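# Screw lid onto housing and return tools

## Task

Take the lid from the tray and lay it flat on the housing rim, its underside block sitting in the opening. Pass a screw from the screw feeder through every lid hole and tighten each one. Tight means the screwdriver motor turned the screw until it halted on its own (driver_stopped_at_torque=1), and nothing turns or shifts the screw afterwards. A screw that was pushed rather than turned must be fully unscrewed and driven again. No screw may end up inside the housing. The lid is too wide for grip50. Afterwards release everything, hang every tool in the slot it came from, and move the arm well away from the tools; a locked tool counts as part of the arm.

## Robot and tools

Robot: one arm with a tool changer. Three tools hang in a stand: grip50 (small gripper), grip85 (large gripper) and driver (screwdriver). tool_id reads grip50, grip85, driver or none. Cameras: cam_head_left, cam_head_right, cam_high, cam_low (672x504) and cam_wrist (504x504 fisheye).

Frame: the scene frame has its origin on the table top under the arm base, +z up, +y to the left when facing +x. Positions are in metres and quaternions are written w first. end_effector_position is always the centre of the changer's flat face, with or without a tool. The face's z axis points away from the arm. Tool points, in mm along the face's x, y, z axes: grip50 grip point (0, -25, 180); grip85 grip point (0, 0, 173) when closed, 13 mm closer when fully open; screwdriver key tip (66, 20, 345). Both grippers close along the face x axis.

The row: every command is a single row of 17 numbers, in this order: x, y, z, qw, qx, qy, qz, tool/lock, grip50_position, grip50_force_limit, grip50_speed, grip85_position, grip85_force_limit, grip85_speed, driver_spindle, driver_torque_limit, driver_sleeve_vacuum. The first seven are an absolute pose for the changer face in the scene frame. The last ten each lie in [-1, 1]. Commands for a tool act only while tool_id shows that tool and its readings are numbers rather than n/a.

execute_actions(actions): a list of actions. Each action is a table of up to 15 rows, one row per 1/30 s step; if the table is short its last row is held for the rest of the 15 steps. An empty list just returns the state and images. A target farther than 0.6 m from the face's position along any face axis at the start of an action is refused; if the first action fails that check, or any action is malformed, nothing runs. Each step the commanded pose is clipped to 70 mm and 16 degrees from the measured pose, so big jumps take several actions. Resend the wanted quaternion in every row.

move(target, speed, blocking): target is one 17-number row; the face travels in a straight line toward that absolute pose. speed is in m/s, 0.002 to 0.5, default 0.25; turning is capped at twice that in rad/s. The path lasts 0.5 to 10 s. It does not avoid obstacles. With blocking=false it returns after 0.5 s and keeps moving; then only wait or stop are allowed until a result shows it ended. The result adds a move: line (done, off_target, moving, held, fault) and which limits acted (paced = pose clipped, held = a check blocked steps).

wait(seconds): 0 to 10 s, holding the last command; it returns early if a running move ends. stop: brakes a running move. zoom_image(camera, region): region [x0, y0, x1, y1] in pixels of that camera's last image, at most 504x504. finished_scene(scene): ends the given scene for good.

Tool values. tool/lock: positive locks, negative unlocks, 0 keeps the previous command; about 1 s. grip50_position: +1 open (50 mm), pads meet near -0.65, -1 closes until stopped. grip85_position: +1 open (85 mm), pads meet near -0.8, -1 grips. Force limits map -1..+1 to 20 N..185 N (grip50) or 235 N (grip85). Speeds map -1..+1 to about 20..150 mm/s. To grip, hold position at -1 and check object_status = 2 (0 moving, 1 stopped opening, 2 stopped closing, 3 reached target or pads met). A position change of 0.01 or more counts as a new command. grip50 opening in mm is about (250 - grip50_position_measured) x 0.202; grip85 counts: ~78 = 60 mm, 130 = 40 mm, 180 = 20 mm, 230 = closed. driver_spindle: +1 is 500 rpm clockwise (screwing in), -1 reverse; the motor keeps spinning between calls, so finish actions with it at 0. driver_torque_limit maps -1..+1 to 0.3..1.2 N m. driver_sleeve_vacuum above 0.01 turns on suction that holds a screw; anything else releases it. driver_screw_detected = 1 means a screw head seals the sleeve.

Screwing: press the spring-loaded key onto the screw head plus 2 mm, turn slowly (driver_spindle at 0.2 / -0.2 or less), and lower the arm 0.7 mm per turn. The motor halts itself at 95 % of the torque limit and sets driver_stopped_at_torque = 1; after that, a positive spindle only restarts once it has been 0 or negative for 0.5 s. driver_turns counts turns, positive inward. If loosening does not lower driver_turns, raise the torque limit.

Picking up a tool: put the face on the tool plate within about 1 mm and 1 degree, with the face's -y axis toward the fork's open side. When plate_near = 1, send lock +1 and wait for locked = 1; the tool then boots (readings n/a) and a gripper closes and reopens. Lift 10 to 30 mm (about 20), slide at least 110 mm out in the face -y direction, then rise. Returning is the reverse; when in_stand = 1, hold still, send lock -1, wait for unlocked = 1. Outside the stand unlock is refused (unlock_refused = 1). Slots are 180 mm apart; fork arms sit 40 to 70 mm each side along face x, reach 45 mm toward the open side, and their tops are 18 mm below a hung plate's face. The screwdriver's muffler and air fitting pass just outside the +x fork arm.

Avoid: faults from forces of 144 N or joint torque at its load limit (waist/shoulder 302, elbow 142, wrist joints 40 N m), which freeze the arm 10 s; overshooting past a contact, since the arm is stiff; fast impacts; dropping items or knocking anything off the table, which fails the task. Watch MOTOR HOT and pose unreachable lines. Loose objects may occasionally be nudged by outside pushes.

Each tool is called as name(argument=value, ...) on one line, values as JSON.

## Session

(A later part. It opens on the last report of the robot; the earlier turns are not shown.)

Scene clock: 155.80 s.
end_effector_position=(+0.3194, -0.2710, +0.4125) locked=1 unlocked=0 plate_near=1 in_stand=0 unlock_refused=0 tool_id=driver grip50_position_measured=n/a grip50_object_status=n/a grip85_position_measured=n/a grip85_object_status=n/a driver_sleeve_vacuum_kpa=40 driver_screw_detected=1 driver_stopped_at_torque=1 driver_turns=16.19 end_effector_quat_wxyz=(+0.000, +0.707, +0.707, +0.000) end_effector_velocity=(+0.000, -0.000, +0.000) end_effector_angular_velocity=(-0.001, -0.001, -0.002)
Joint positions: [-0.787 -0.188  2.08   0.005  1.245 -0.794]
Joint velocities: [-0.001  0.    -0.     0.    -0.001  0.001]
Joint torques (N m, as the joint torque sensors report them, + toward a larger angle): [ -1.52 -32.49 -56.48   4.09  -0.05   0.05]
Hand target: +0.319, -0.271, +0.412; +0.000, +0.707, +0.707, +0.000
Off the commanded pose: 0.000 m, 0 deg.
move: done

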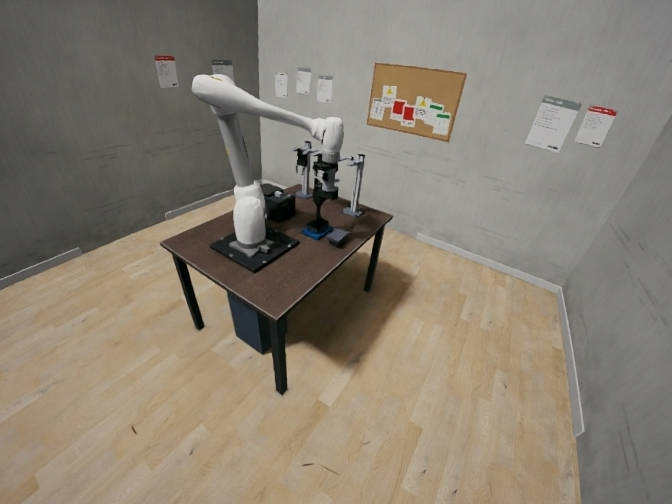

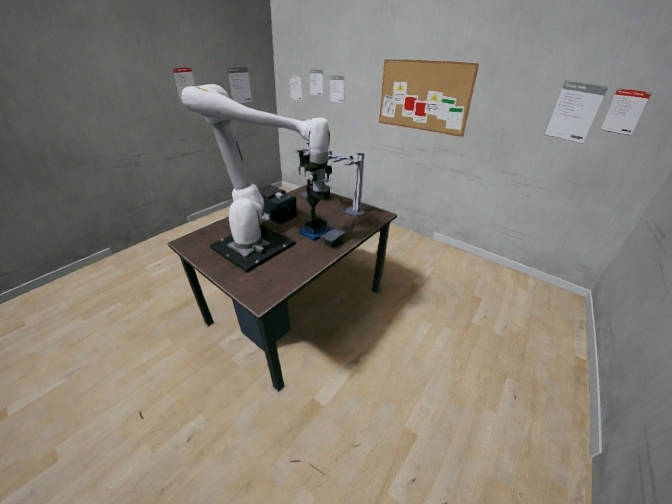

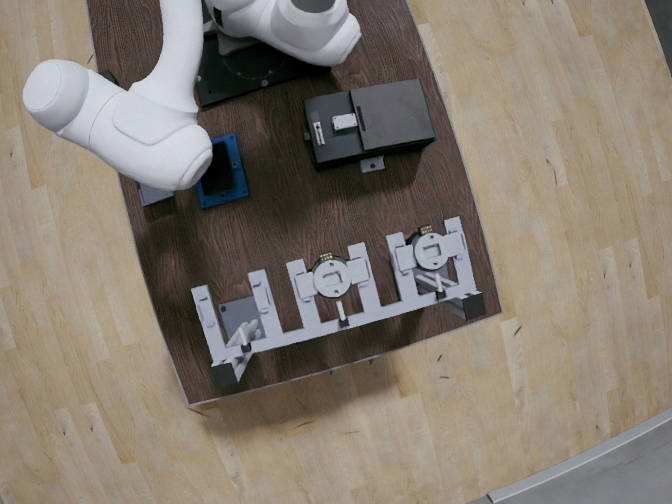

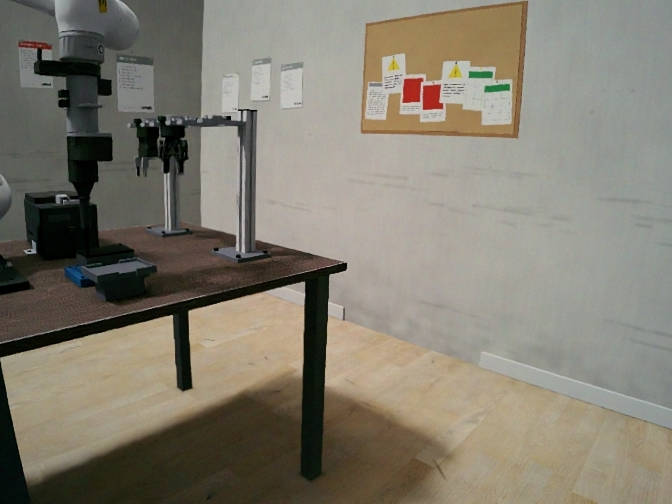

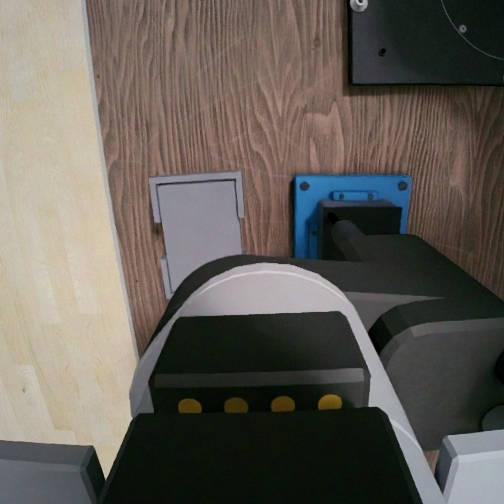

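Stopped at torque. Lift and return the driver.

move(target=[0.3194,-0.2710,0.44,0,0.7071,0.7071,0,0,0,0,0,0,0,0,0,0,0], speed=0.04)

move(target=[0.569,-0.1489,0.432,0,0.7139,0.7003,0,0,0,0,0,0,0,0,0,0,0], speed=0.2)

move(target=[0.6939,-0.1517,0.432,0,0.7139,0.7003,0,0,0,0,0,0,0,0,0,0,0], speed=0.08)

Scene clock: 156.93 s.
end_effector_position=(+0.3194, -0.2710, +0.4400) locked=1 unlocked=0 plate_near=1 in_stand=0 unlock_refused=0 tool_id=driver grip50_position_measured=n/a grip50_object_status=n/a grip85_position_measured=n/a grip85_object_status=n/a driver_sleeve_vacuum_kpa=0 driver_screw_detected=0 driver_stopped_at_torque=1 driver_turns=16.19 end_effector_quat_wxyz=(-0.000, +0.707, +0.707, -0.000) end_effector_velocity=(-0.000, -0.000, +0.000) end_effector_angular_velocity=(+0.000, +0.001, +0.000)
Joint positions: [-0.787 -0.203  2.04   0.005  1.3   -0.794]
Joint velocities: [-0.     0.    -0.    -0.001  0.001 -0.   ]
Joint torques (N m, as the joint torque sensors report them, + toward a larger angle): [ -0.6  -31.07 -59.53   4.94   0.07   0.06]
Hand target: +0.319, -0.271, +0.440; -0.000, +0.707, +0.707, -0.000
Off the commanded pose: 0.000 m, 0 deg.
move: done

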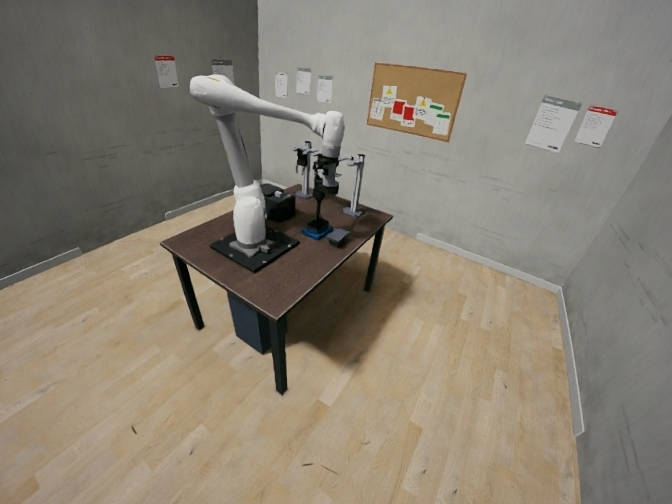

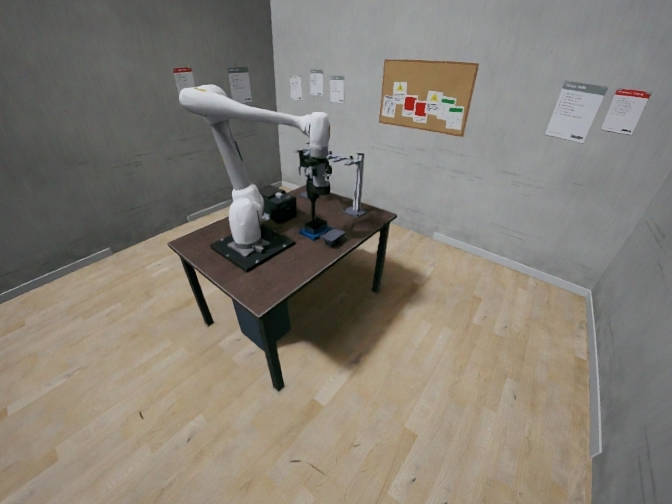

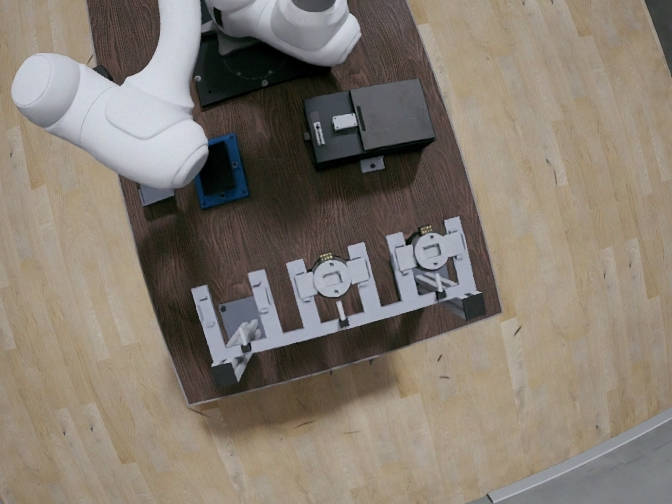

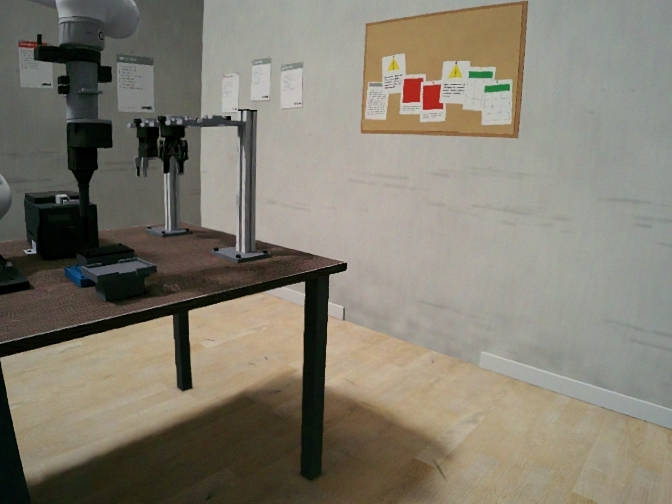

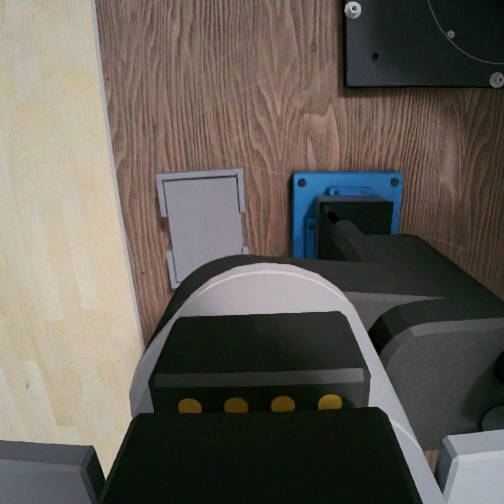

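Scene clock: 158.70 s.
end_effector_position=(+0.5689, -0.1487, +0.4321) locked=1 unlocked=0 plate_near=1 in_stand=0 unlock_refused=0 tool_id=driver grip50_position_measured=n/a grip50_object_status=n/a grip85_position_measured=n/a grip85_object_status=n/a driver_sleeve_vacuum_kpa=0 driver_screw_detected=0 driver_stopped_at_torque=1 driver_turns=16.19 end_effector_quat_wxyz=(+0.000, +0.714, +0.700, +0.000) end_effector_velocity=(+0.000, +0.000, +0.000) end_effector_angular_velocity=(+0.000, -0.001, +0.001)
Joint positions: [-0.311  0.079  1.79   0.003  1.266 -0.298]
Joint velocities: [ 0.     0.    -0.001  0.    -0.    -0.001]
Joint torques (N m, as the joint torque sensors report them, + toward a larger angle): [ -0.38 -68.2  -58.73   4.97  -0.5    0.19]
Hand target: +0.569, -0.149, +0.432; +0.000, +0.714, +0.700, +0.000
Off the commanded pose: 0.000 m, 0 deg.
move: done

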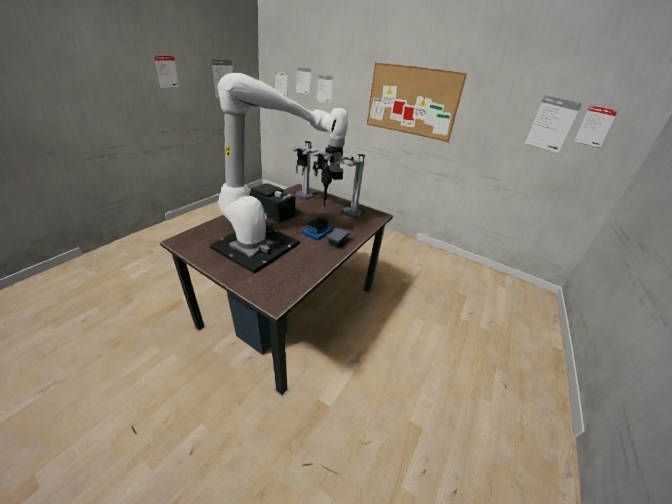

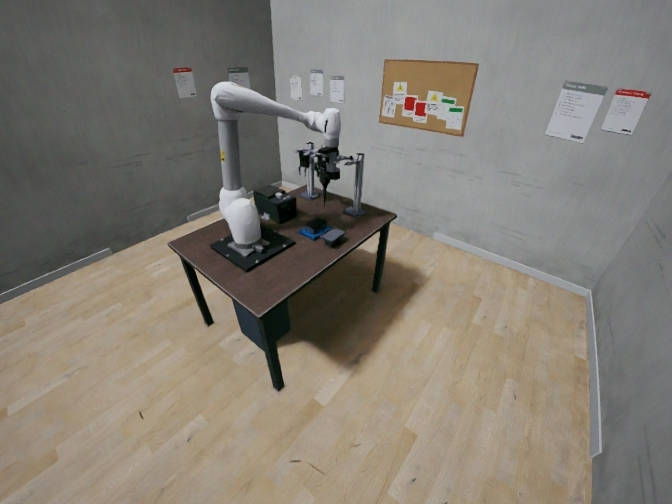

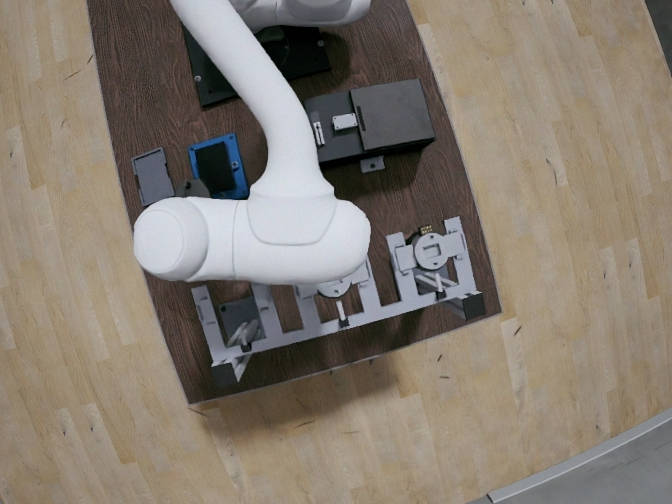

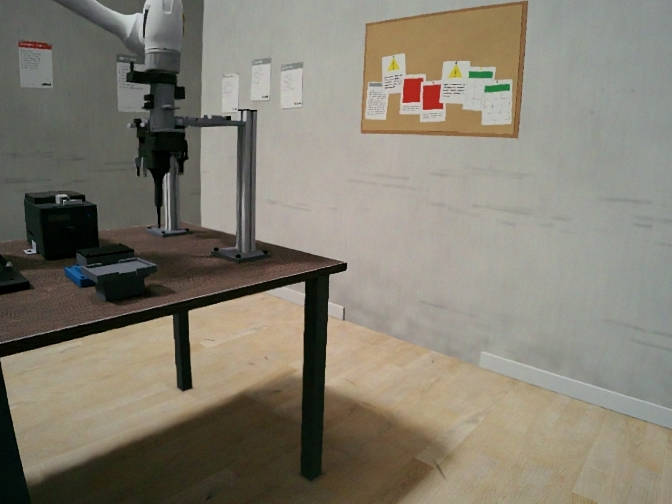

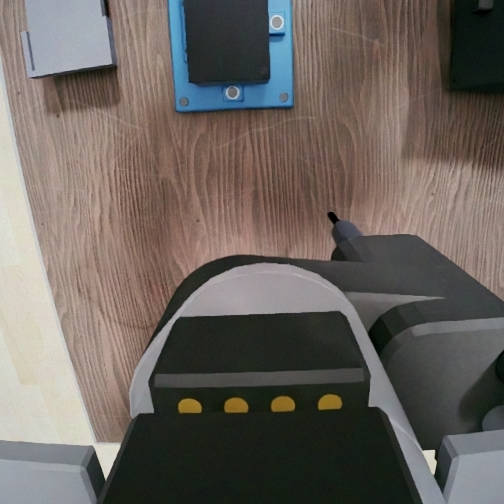

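Scene clock: 160.57 s.
end_effector_position=(+0.6939, -0.1516, +0.4321) locked=1 unlocked=0 plate_near=1 in_stand=0 unlock_refused=0 tool_id=driver grip50_position_measured=n/a grip50_object_status=n/a grip85_position_measured=n/a grip85_object_status=n/a driver_sleeve_vacuum_kpa=0 driver_screw_detected=0 driver_stopped_at_torque=1 driver_turns=16.19 end_effector_quat_wxyz=(-0.000, +0.714, +0.700, +0.000) end_effector_velocity=(-0.000, +0.000, +0.000) end_effector_angular_velocity=(+0.001, +0.001, +0.000)
Joint positions: [-0.259  0.27   1.56   0.002  1.306 -0.247]
Joint velocities: [ 0.     0.    -0.     0.001  0.002 -0.   ]
Joint torques (N m, as the joint torque sensors report them, + toward a larger angle): [ -0.33 -91.11 -59.3    4.95  -0.43   0.24]
Hand target: +0.694, -0.152, +0.432; +0.000, +0.714, +0.700, +0.000
Off the commanded pose: 0.000 m, 0 deg.
move: done

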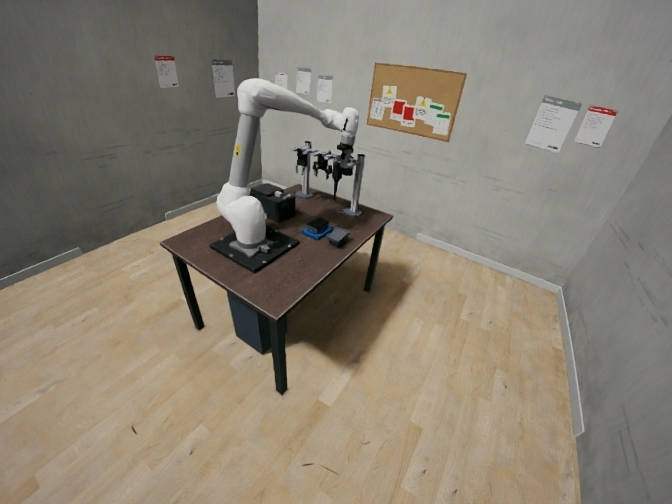

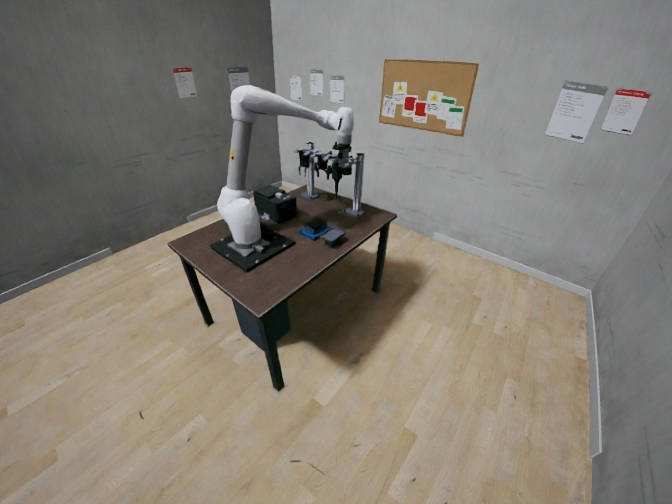

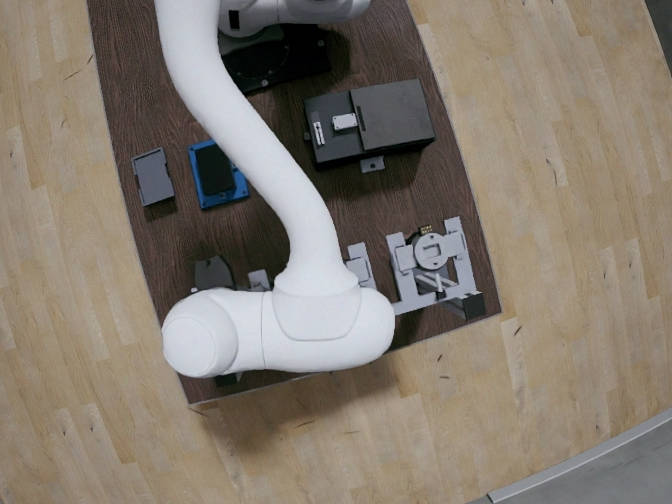

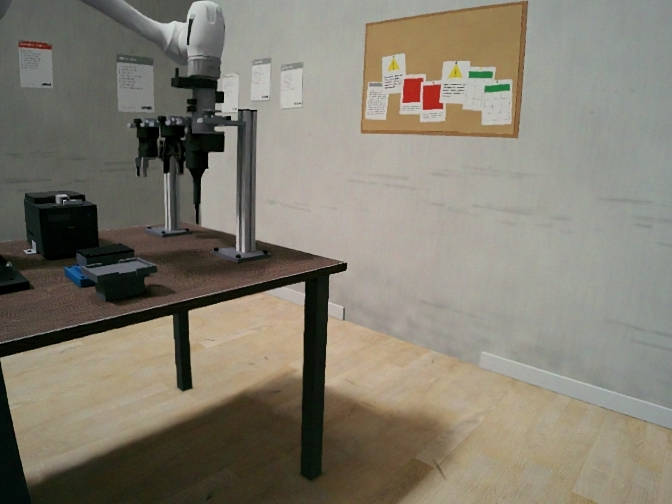

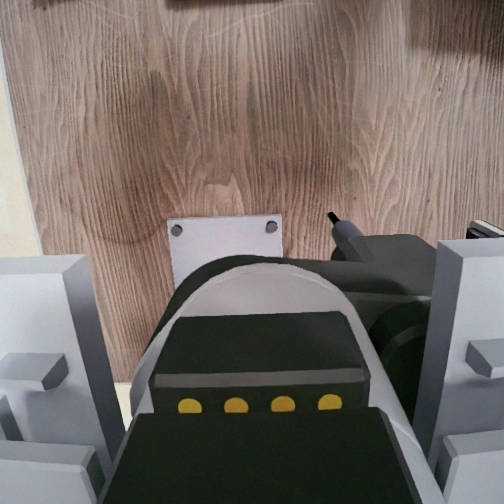

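zoom_image(camera="cam_low", region=[60,225,160,285])

move(target=[0.6939,-0.1517,0.4128,0,0.7139,0.7003,0,0,0,0,0,0,0,0,0,0,0], speed=0.02)

Region (60, 225, 160, 285) of cam_low's 672x504 image, scaled by 5.040, with more detail than that image has; it fills the top 302 rows of this view, and the rest is white.

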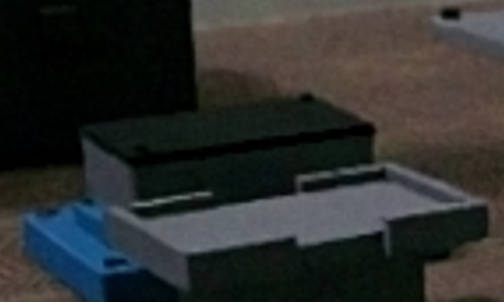

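Scene clock: 161.87 s.
end_effector_position=(+0.6939, -0.1517, +0.4128) locked=1 unlocked=0 plate_near=1 in_stand=1 unlock_refused=0 tool_id=driver grip50_position_measured=n/a grip50_object_status=n/a grip85_position_measured=n/a grip85_object_status=n/a driver_sleeve_vacuum_kpa=0 driver_screw_detected=0 driver_stopped_at_torque=1 driver_turns=16.19 end_effector_quat_wxyz=(+0.000, +0.714, +0.700, +0.000) end_effector_velocity=(-0.000, -0.000, +0.000) end_effector_angular_velocity=(+0.001, -0.000, -0.001)
Joint positions: [-0.259  0.278  1.584  0.002  1.273 -0.247]
Joint velocities: [-0.001 -0.     0.     0.001  0.    -0.   ]
Joint torques (N m, as the joint torque sensors report them, + toward a larger angle): [ -0.91 -90.54 -59.41   5.08  -0.2    0.06]
Hand target: +0.694, -0.152, +0.413; -0.000, +0.714, +0.700, +0.000
Off the commanded pose: 0.000 m, 0 deg.
move: done

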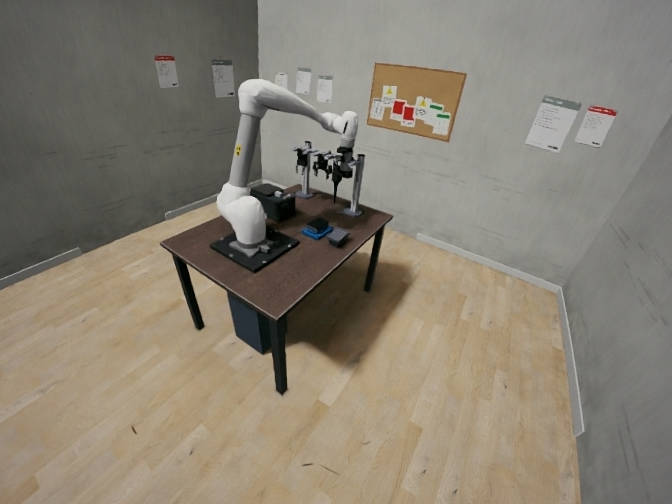

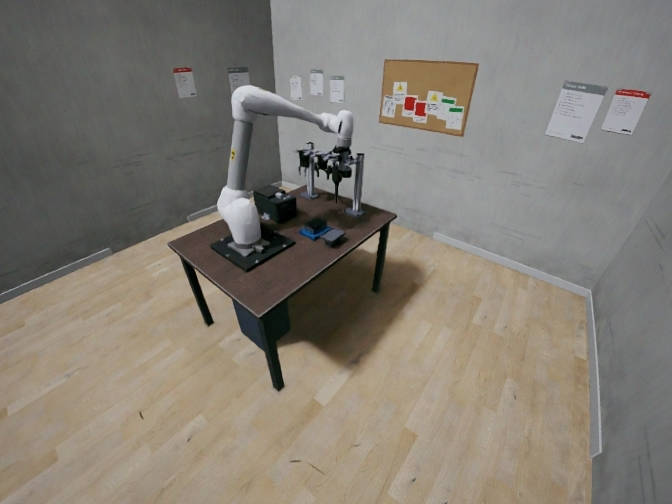

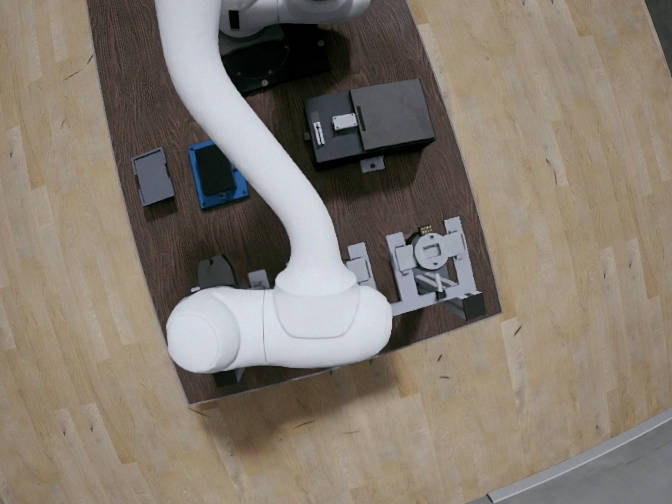

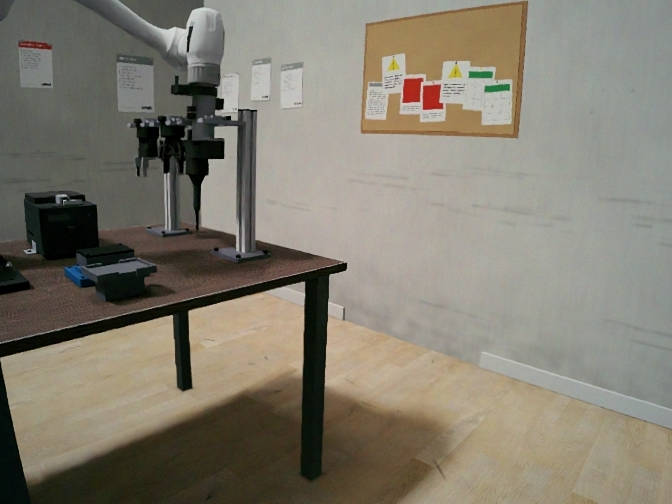

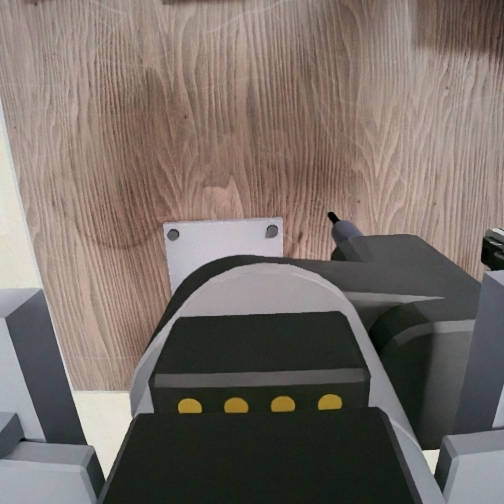

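execute_actions(actions=[[[0.6939,-0.1517,0.4126,0,0.7139,0.7003,0,-1,0,0,0,0,0,0,0,0,0]],[[0.6939,-0.1517,0.4126,0,0.7139,0.7003,0,-1,0,0,0,0,0,0,0,0,0]]])

wait(seconds=0.3)

Scene clock: 162.97 s.
end_effector_position=(+0.6939, -0.1517, +0.4124) locked=0 unlocked=1 plate_near=1 in_stand=1 unlock_refused=0 tool_id=none grip50_position_measured=n/a grip50_object_status=n/a grip85_position_measured=n/a grip85_object_status=n/a driver_sleeve_vacuum_kpa=n/a driver_screw_detected=n/a driver_stopped_at_torque=n/a driver_turns=n/a end_effector_quat_wxyz=(-0.000, +0.714, +0.700, -0.000) end_effector_velocity=(+0.000, +0.000, +0.000) end_effector_angular_velocity=(-0.000, -0.000, +0.002)
Joint positions: [-0.259  0.279  1.585  0.002  1.272 -0.247]
Joint velocities: [ 0.001 -0.    -0.    -0.    -0.    -0.001]
Joint torques (N m, as the joint torque sensors report them, + toward a larger angle): [ -0.16 -73.99 -45.19   4.26  -0.26  -0.08]
Hand target: +0.694, -0.152, +0.413; -0.000, +0.714, +0.700, +0.000
Off the commanded pose: 0.000 m, 0 deg.
Step readings (end_effector_position; steps 1 to 15: 1st action; 16 to 30: 2nd action):
0: (+0.6939, -0.1517, +0.4128)
1: (+0.6939, -0.1517, +0.4125)
2: (+0.6939, -0.1517, +0.4124)
4: (+0.6939, -0.1517, +0.4124)
8: (+0.6939, -0.1517, +0.4124)
15: (+0.6939, -0.1517, +0.4124)
16: (+0.6939, -0.1517, +0.4124)
17: (+0.6939, -0.1517, +0.4124)
19: (+0.6939, -0.1517, +0.4124)
23: (+0.6939, -0.1517, +0.4124)
30: end_effector_position above

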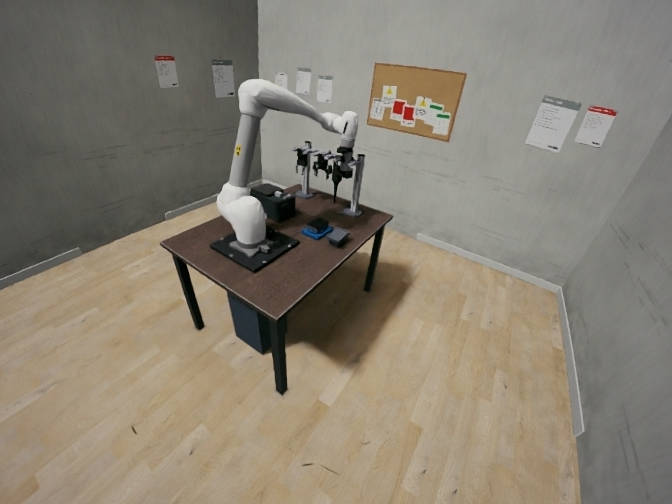

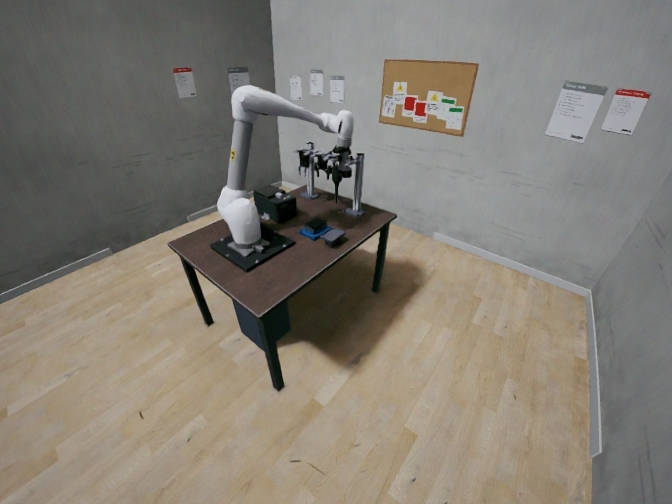

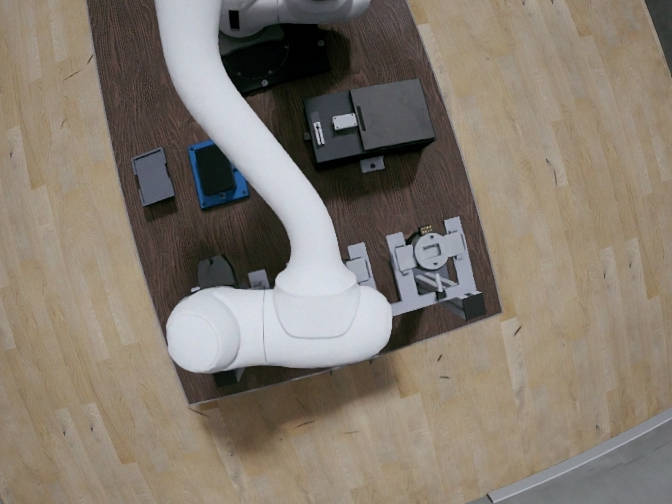

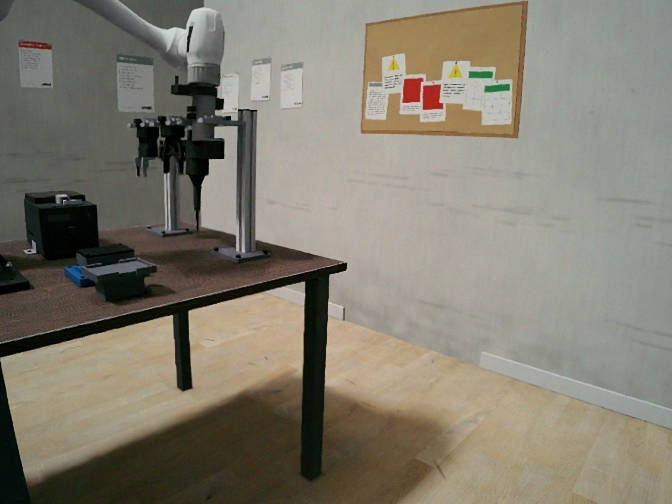

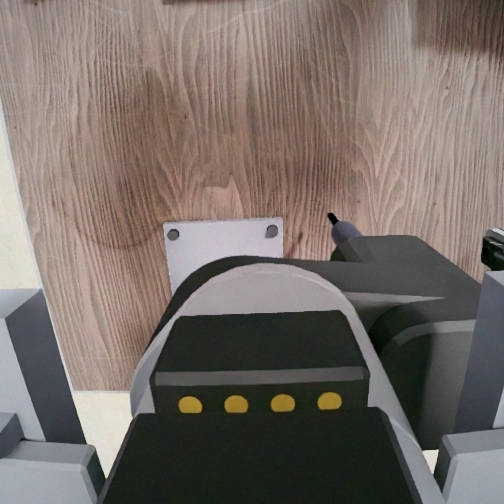

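Scene clock: 163.27 s.
end_effector_position=(+0.6939, -0.1517, +0.4124) locked=0 unlocked=1 plate_near=1 in_stand=1 unlock_refused=0 tool_id=none grip50_position_measured=n/a grip50_object_status=n/a grip85_position_measured=n/a grip85_object_status=n/a driver_sleeve_vacuum_kpa=n/a driver_screw_detected=n/a driver_stopped_at_torque=n/a driver_turns=n/a end_effector_quat_wxyz=(-0.000, +0.714, +0.700, -0.000) end_effector_velocity=(-0.000, +0.000, +0.000) end_effector_angular_velocity=(-0.001, +0.000, -0.001)
Joint positions: [-0.259  0.279  1.585  0.002  1.272 -0.247]
Joint velocities: [ 0.001 -0.     0.    -0.001  0.     0.001]
Joint torques (N m, as the joint torque sensors report them, + toward a larger angle): [ -1.79 -74.37 -45.26   4.19  -0.25  -0.09]
Hand target: +0.694, -0.152, +0.413; -0.000, +0.714, +0.700, +0.000
Off the commanded pose: 0.000 m, 0 deg.
wait: 0.30 s; at rest by 0.20 s

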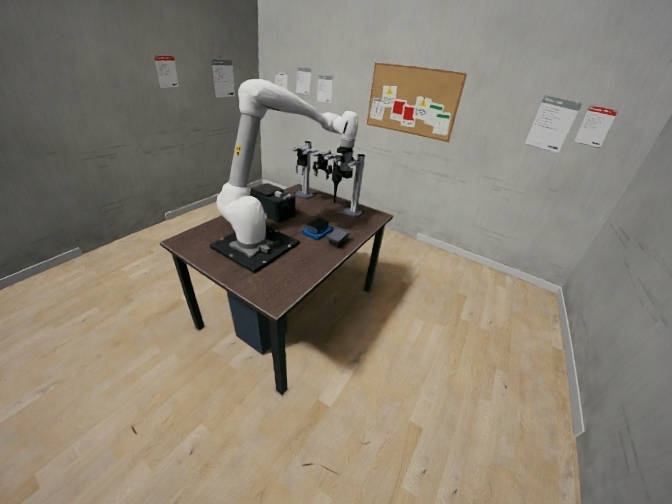

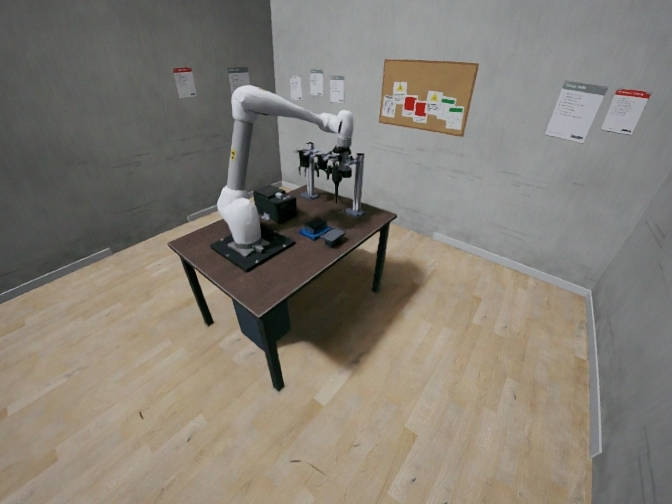

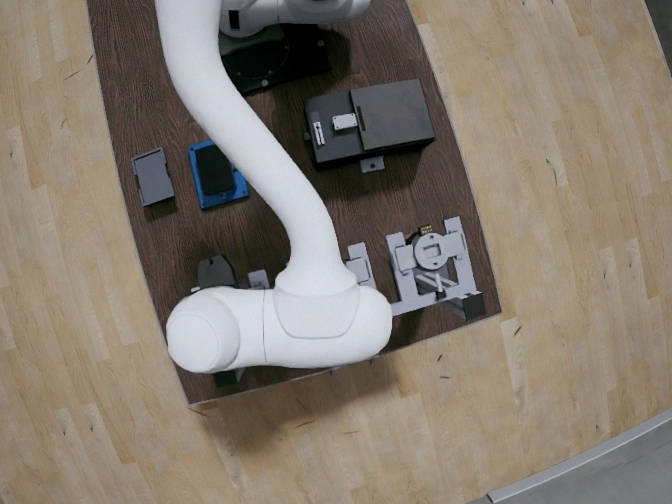

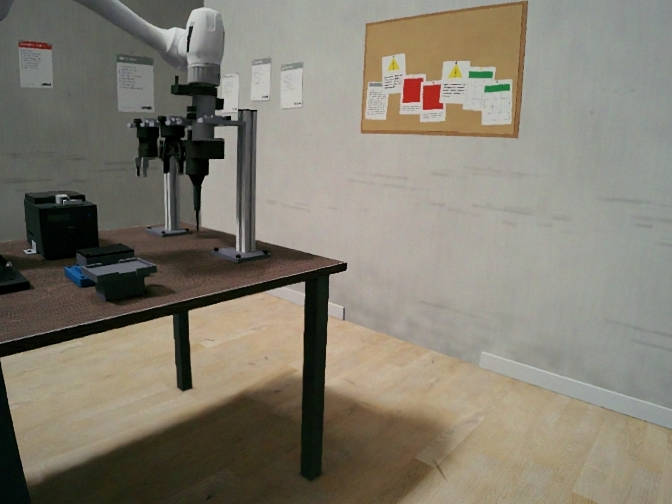

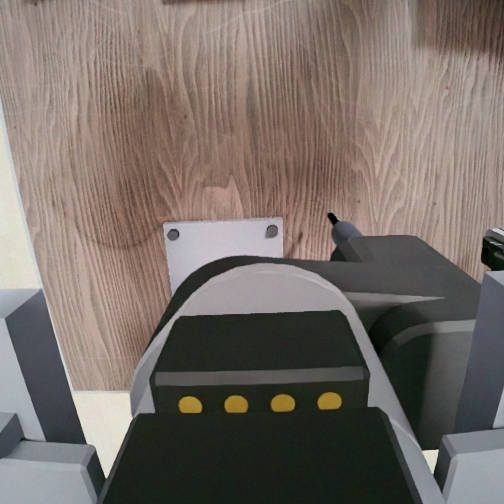

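move(target=[0.6939,-0.1517,0.46,0,0.7139,0.7003,0,0,0,0,0,0,0,0,0,0,0], speed=0.08)

move(target=[0.43,-0.1,0.6,0,0.7139,0.7003,0,0,0,0,0,0,0,0,0,0,0], speed=0.25)

Scene clock: 164.27 s.
end_effector_position=(+0.6938, -0.1517, +0.4600) locked=0 unlocked=1 plate_near=0 in_stand=0 unlock_refused=0 tool_id=none grip50_position_measured=n/a grip50_object_status=n/a grip85_position_measured=n/a grip85_object_status=n/a driver_sleeve_vacuum_kpa=n/a driver_screw_detected=n/a driver_stopped_at_torque=n/a driver_turns=n/a end_effector_quat_wxyz=(-0.000, +0.714, +0.700, +0.000) end_effector_velocity=(+0.000, +0.000, +0.000) end_effector_angular_velocity=(-0.001, -0.000, -0.000)
Joint positions: [-0.26   0.259  1.523  0.002  1.354 -0.247]
Joint velocities: [ 0.    -0.    -0.    -0.001  0.     0.001]
Joint torques (N m, as the joint torque sensors report them, + toward a larger angle): [ -0.82 -72.92 -45.59   4.22  -0.16   0.08]
Hand target: +0.694, -0.152, +0.460; +0.000, +0.714, +0.700, -0.000
Off the commanded pose: 0.000 m, 0 deg.
move: done

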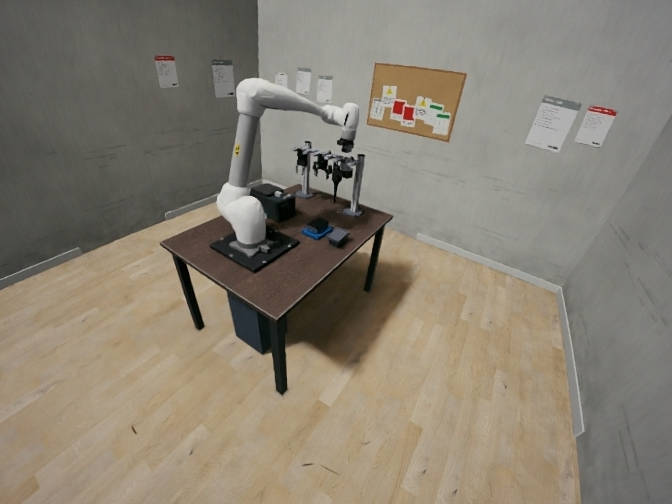

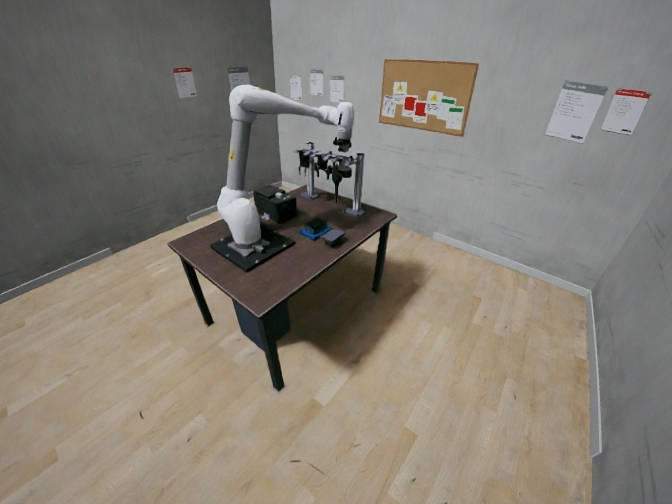

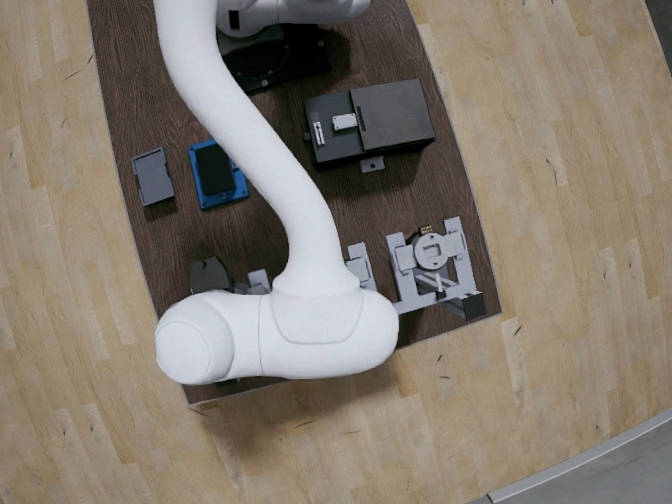

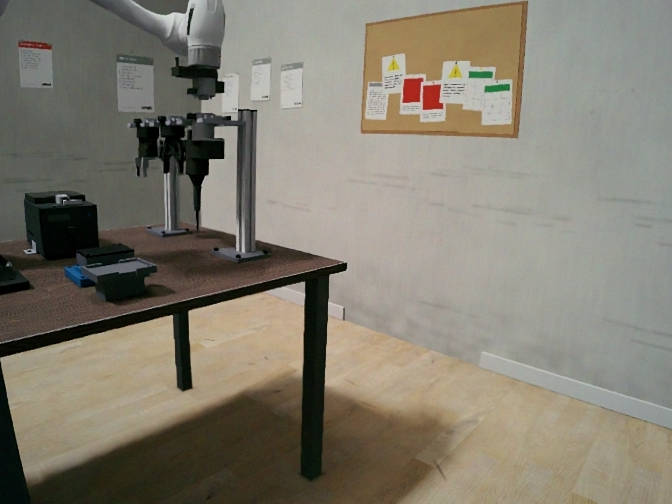

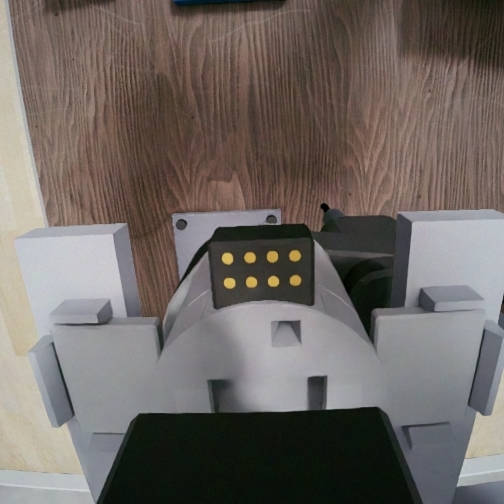

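Scene clock: 165.87 s.
end_effector_position=(+0.4297, -0.1002, +0.5998) locked=0 unlocked=1 plate_near=0 in_stand=0 unlock_refused=0 tool_id=none grip50_position_measured=n/a grip50_object_status=n/a grip85_position_measured=n/a grip85_object_status=n/a driver_sleeve_vacuum_kpa=n/a driver_screw_detected=n/a driver_stopped_at_torque=n/a driver_turns=n/a end_effector_quat_wxyz=(-0.000, +0.714, +0.700, -0.000) end_effector_velocity=(-0.000, -0.000, -0.000) end_effector_angular_velocity=(-0.000, -0.000, +0.000)
Joint positions: [-0.305 -0.201  1.749  0.002  1.588 -0.292]
Joint velocities: [-0.    -0.     0.    -0.    -0.    -0.001]
Joint torques (N m, as the joint torque sensors report them, + toward a larger angle): [ -0.01 -23.73 -47.15   4.27  -0.01  -0.02]
Hand target: +0.430, -0.100, +0.600; +0.000, +0.714, +0.700, -0.000
Off the commanded pose: 0.000 m, 0 deg.
move: done

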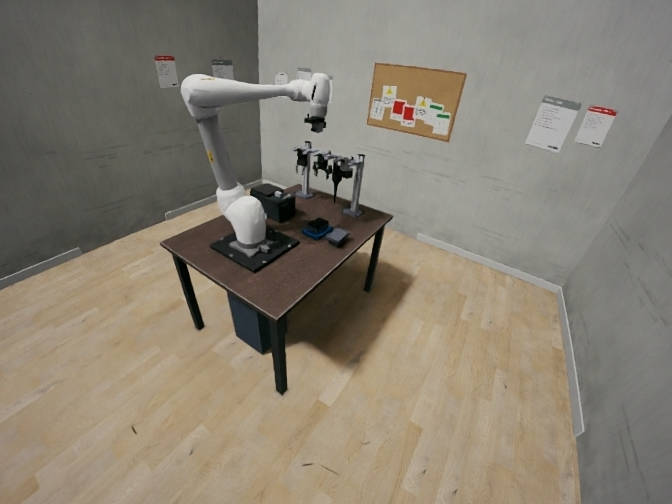

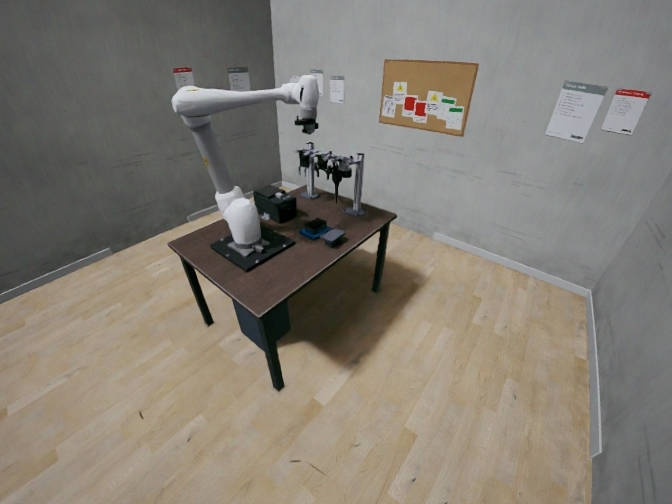

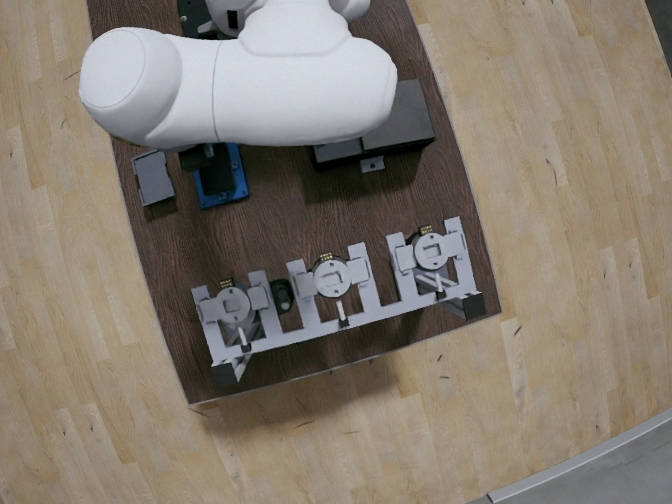

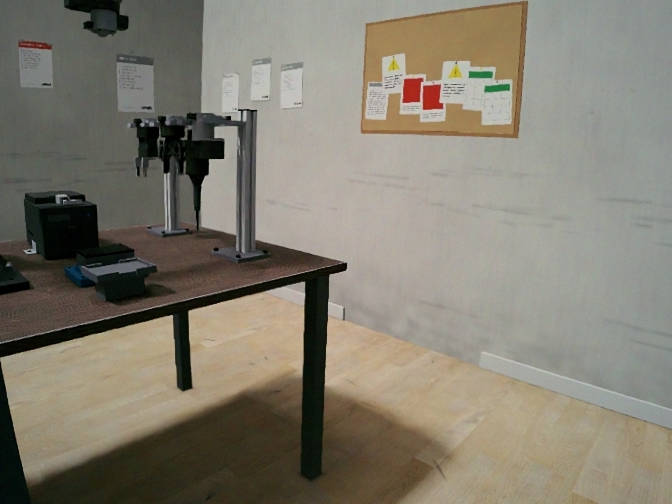

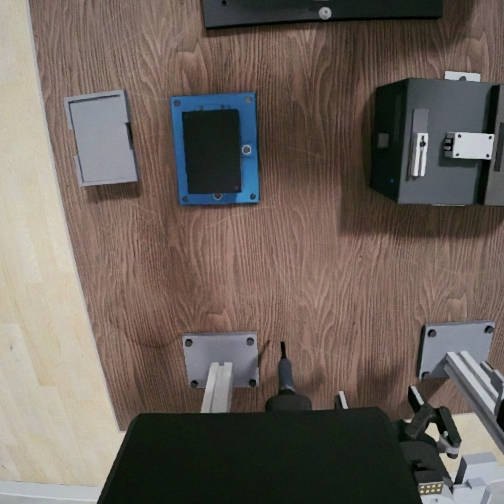

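zoom_image(camera="cam_high", region=[180,200,500,400])

finished_scene(scene=1)

Region (180, 200, 500, 400) of cam_high's 672x504 image, scaled by 1.575, with more detail than that image has; it fills the top 315 rows of this view, and the rest is white.

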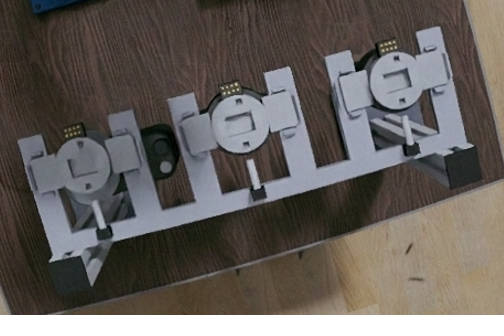

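The scene is finished: the task was done.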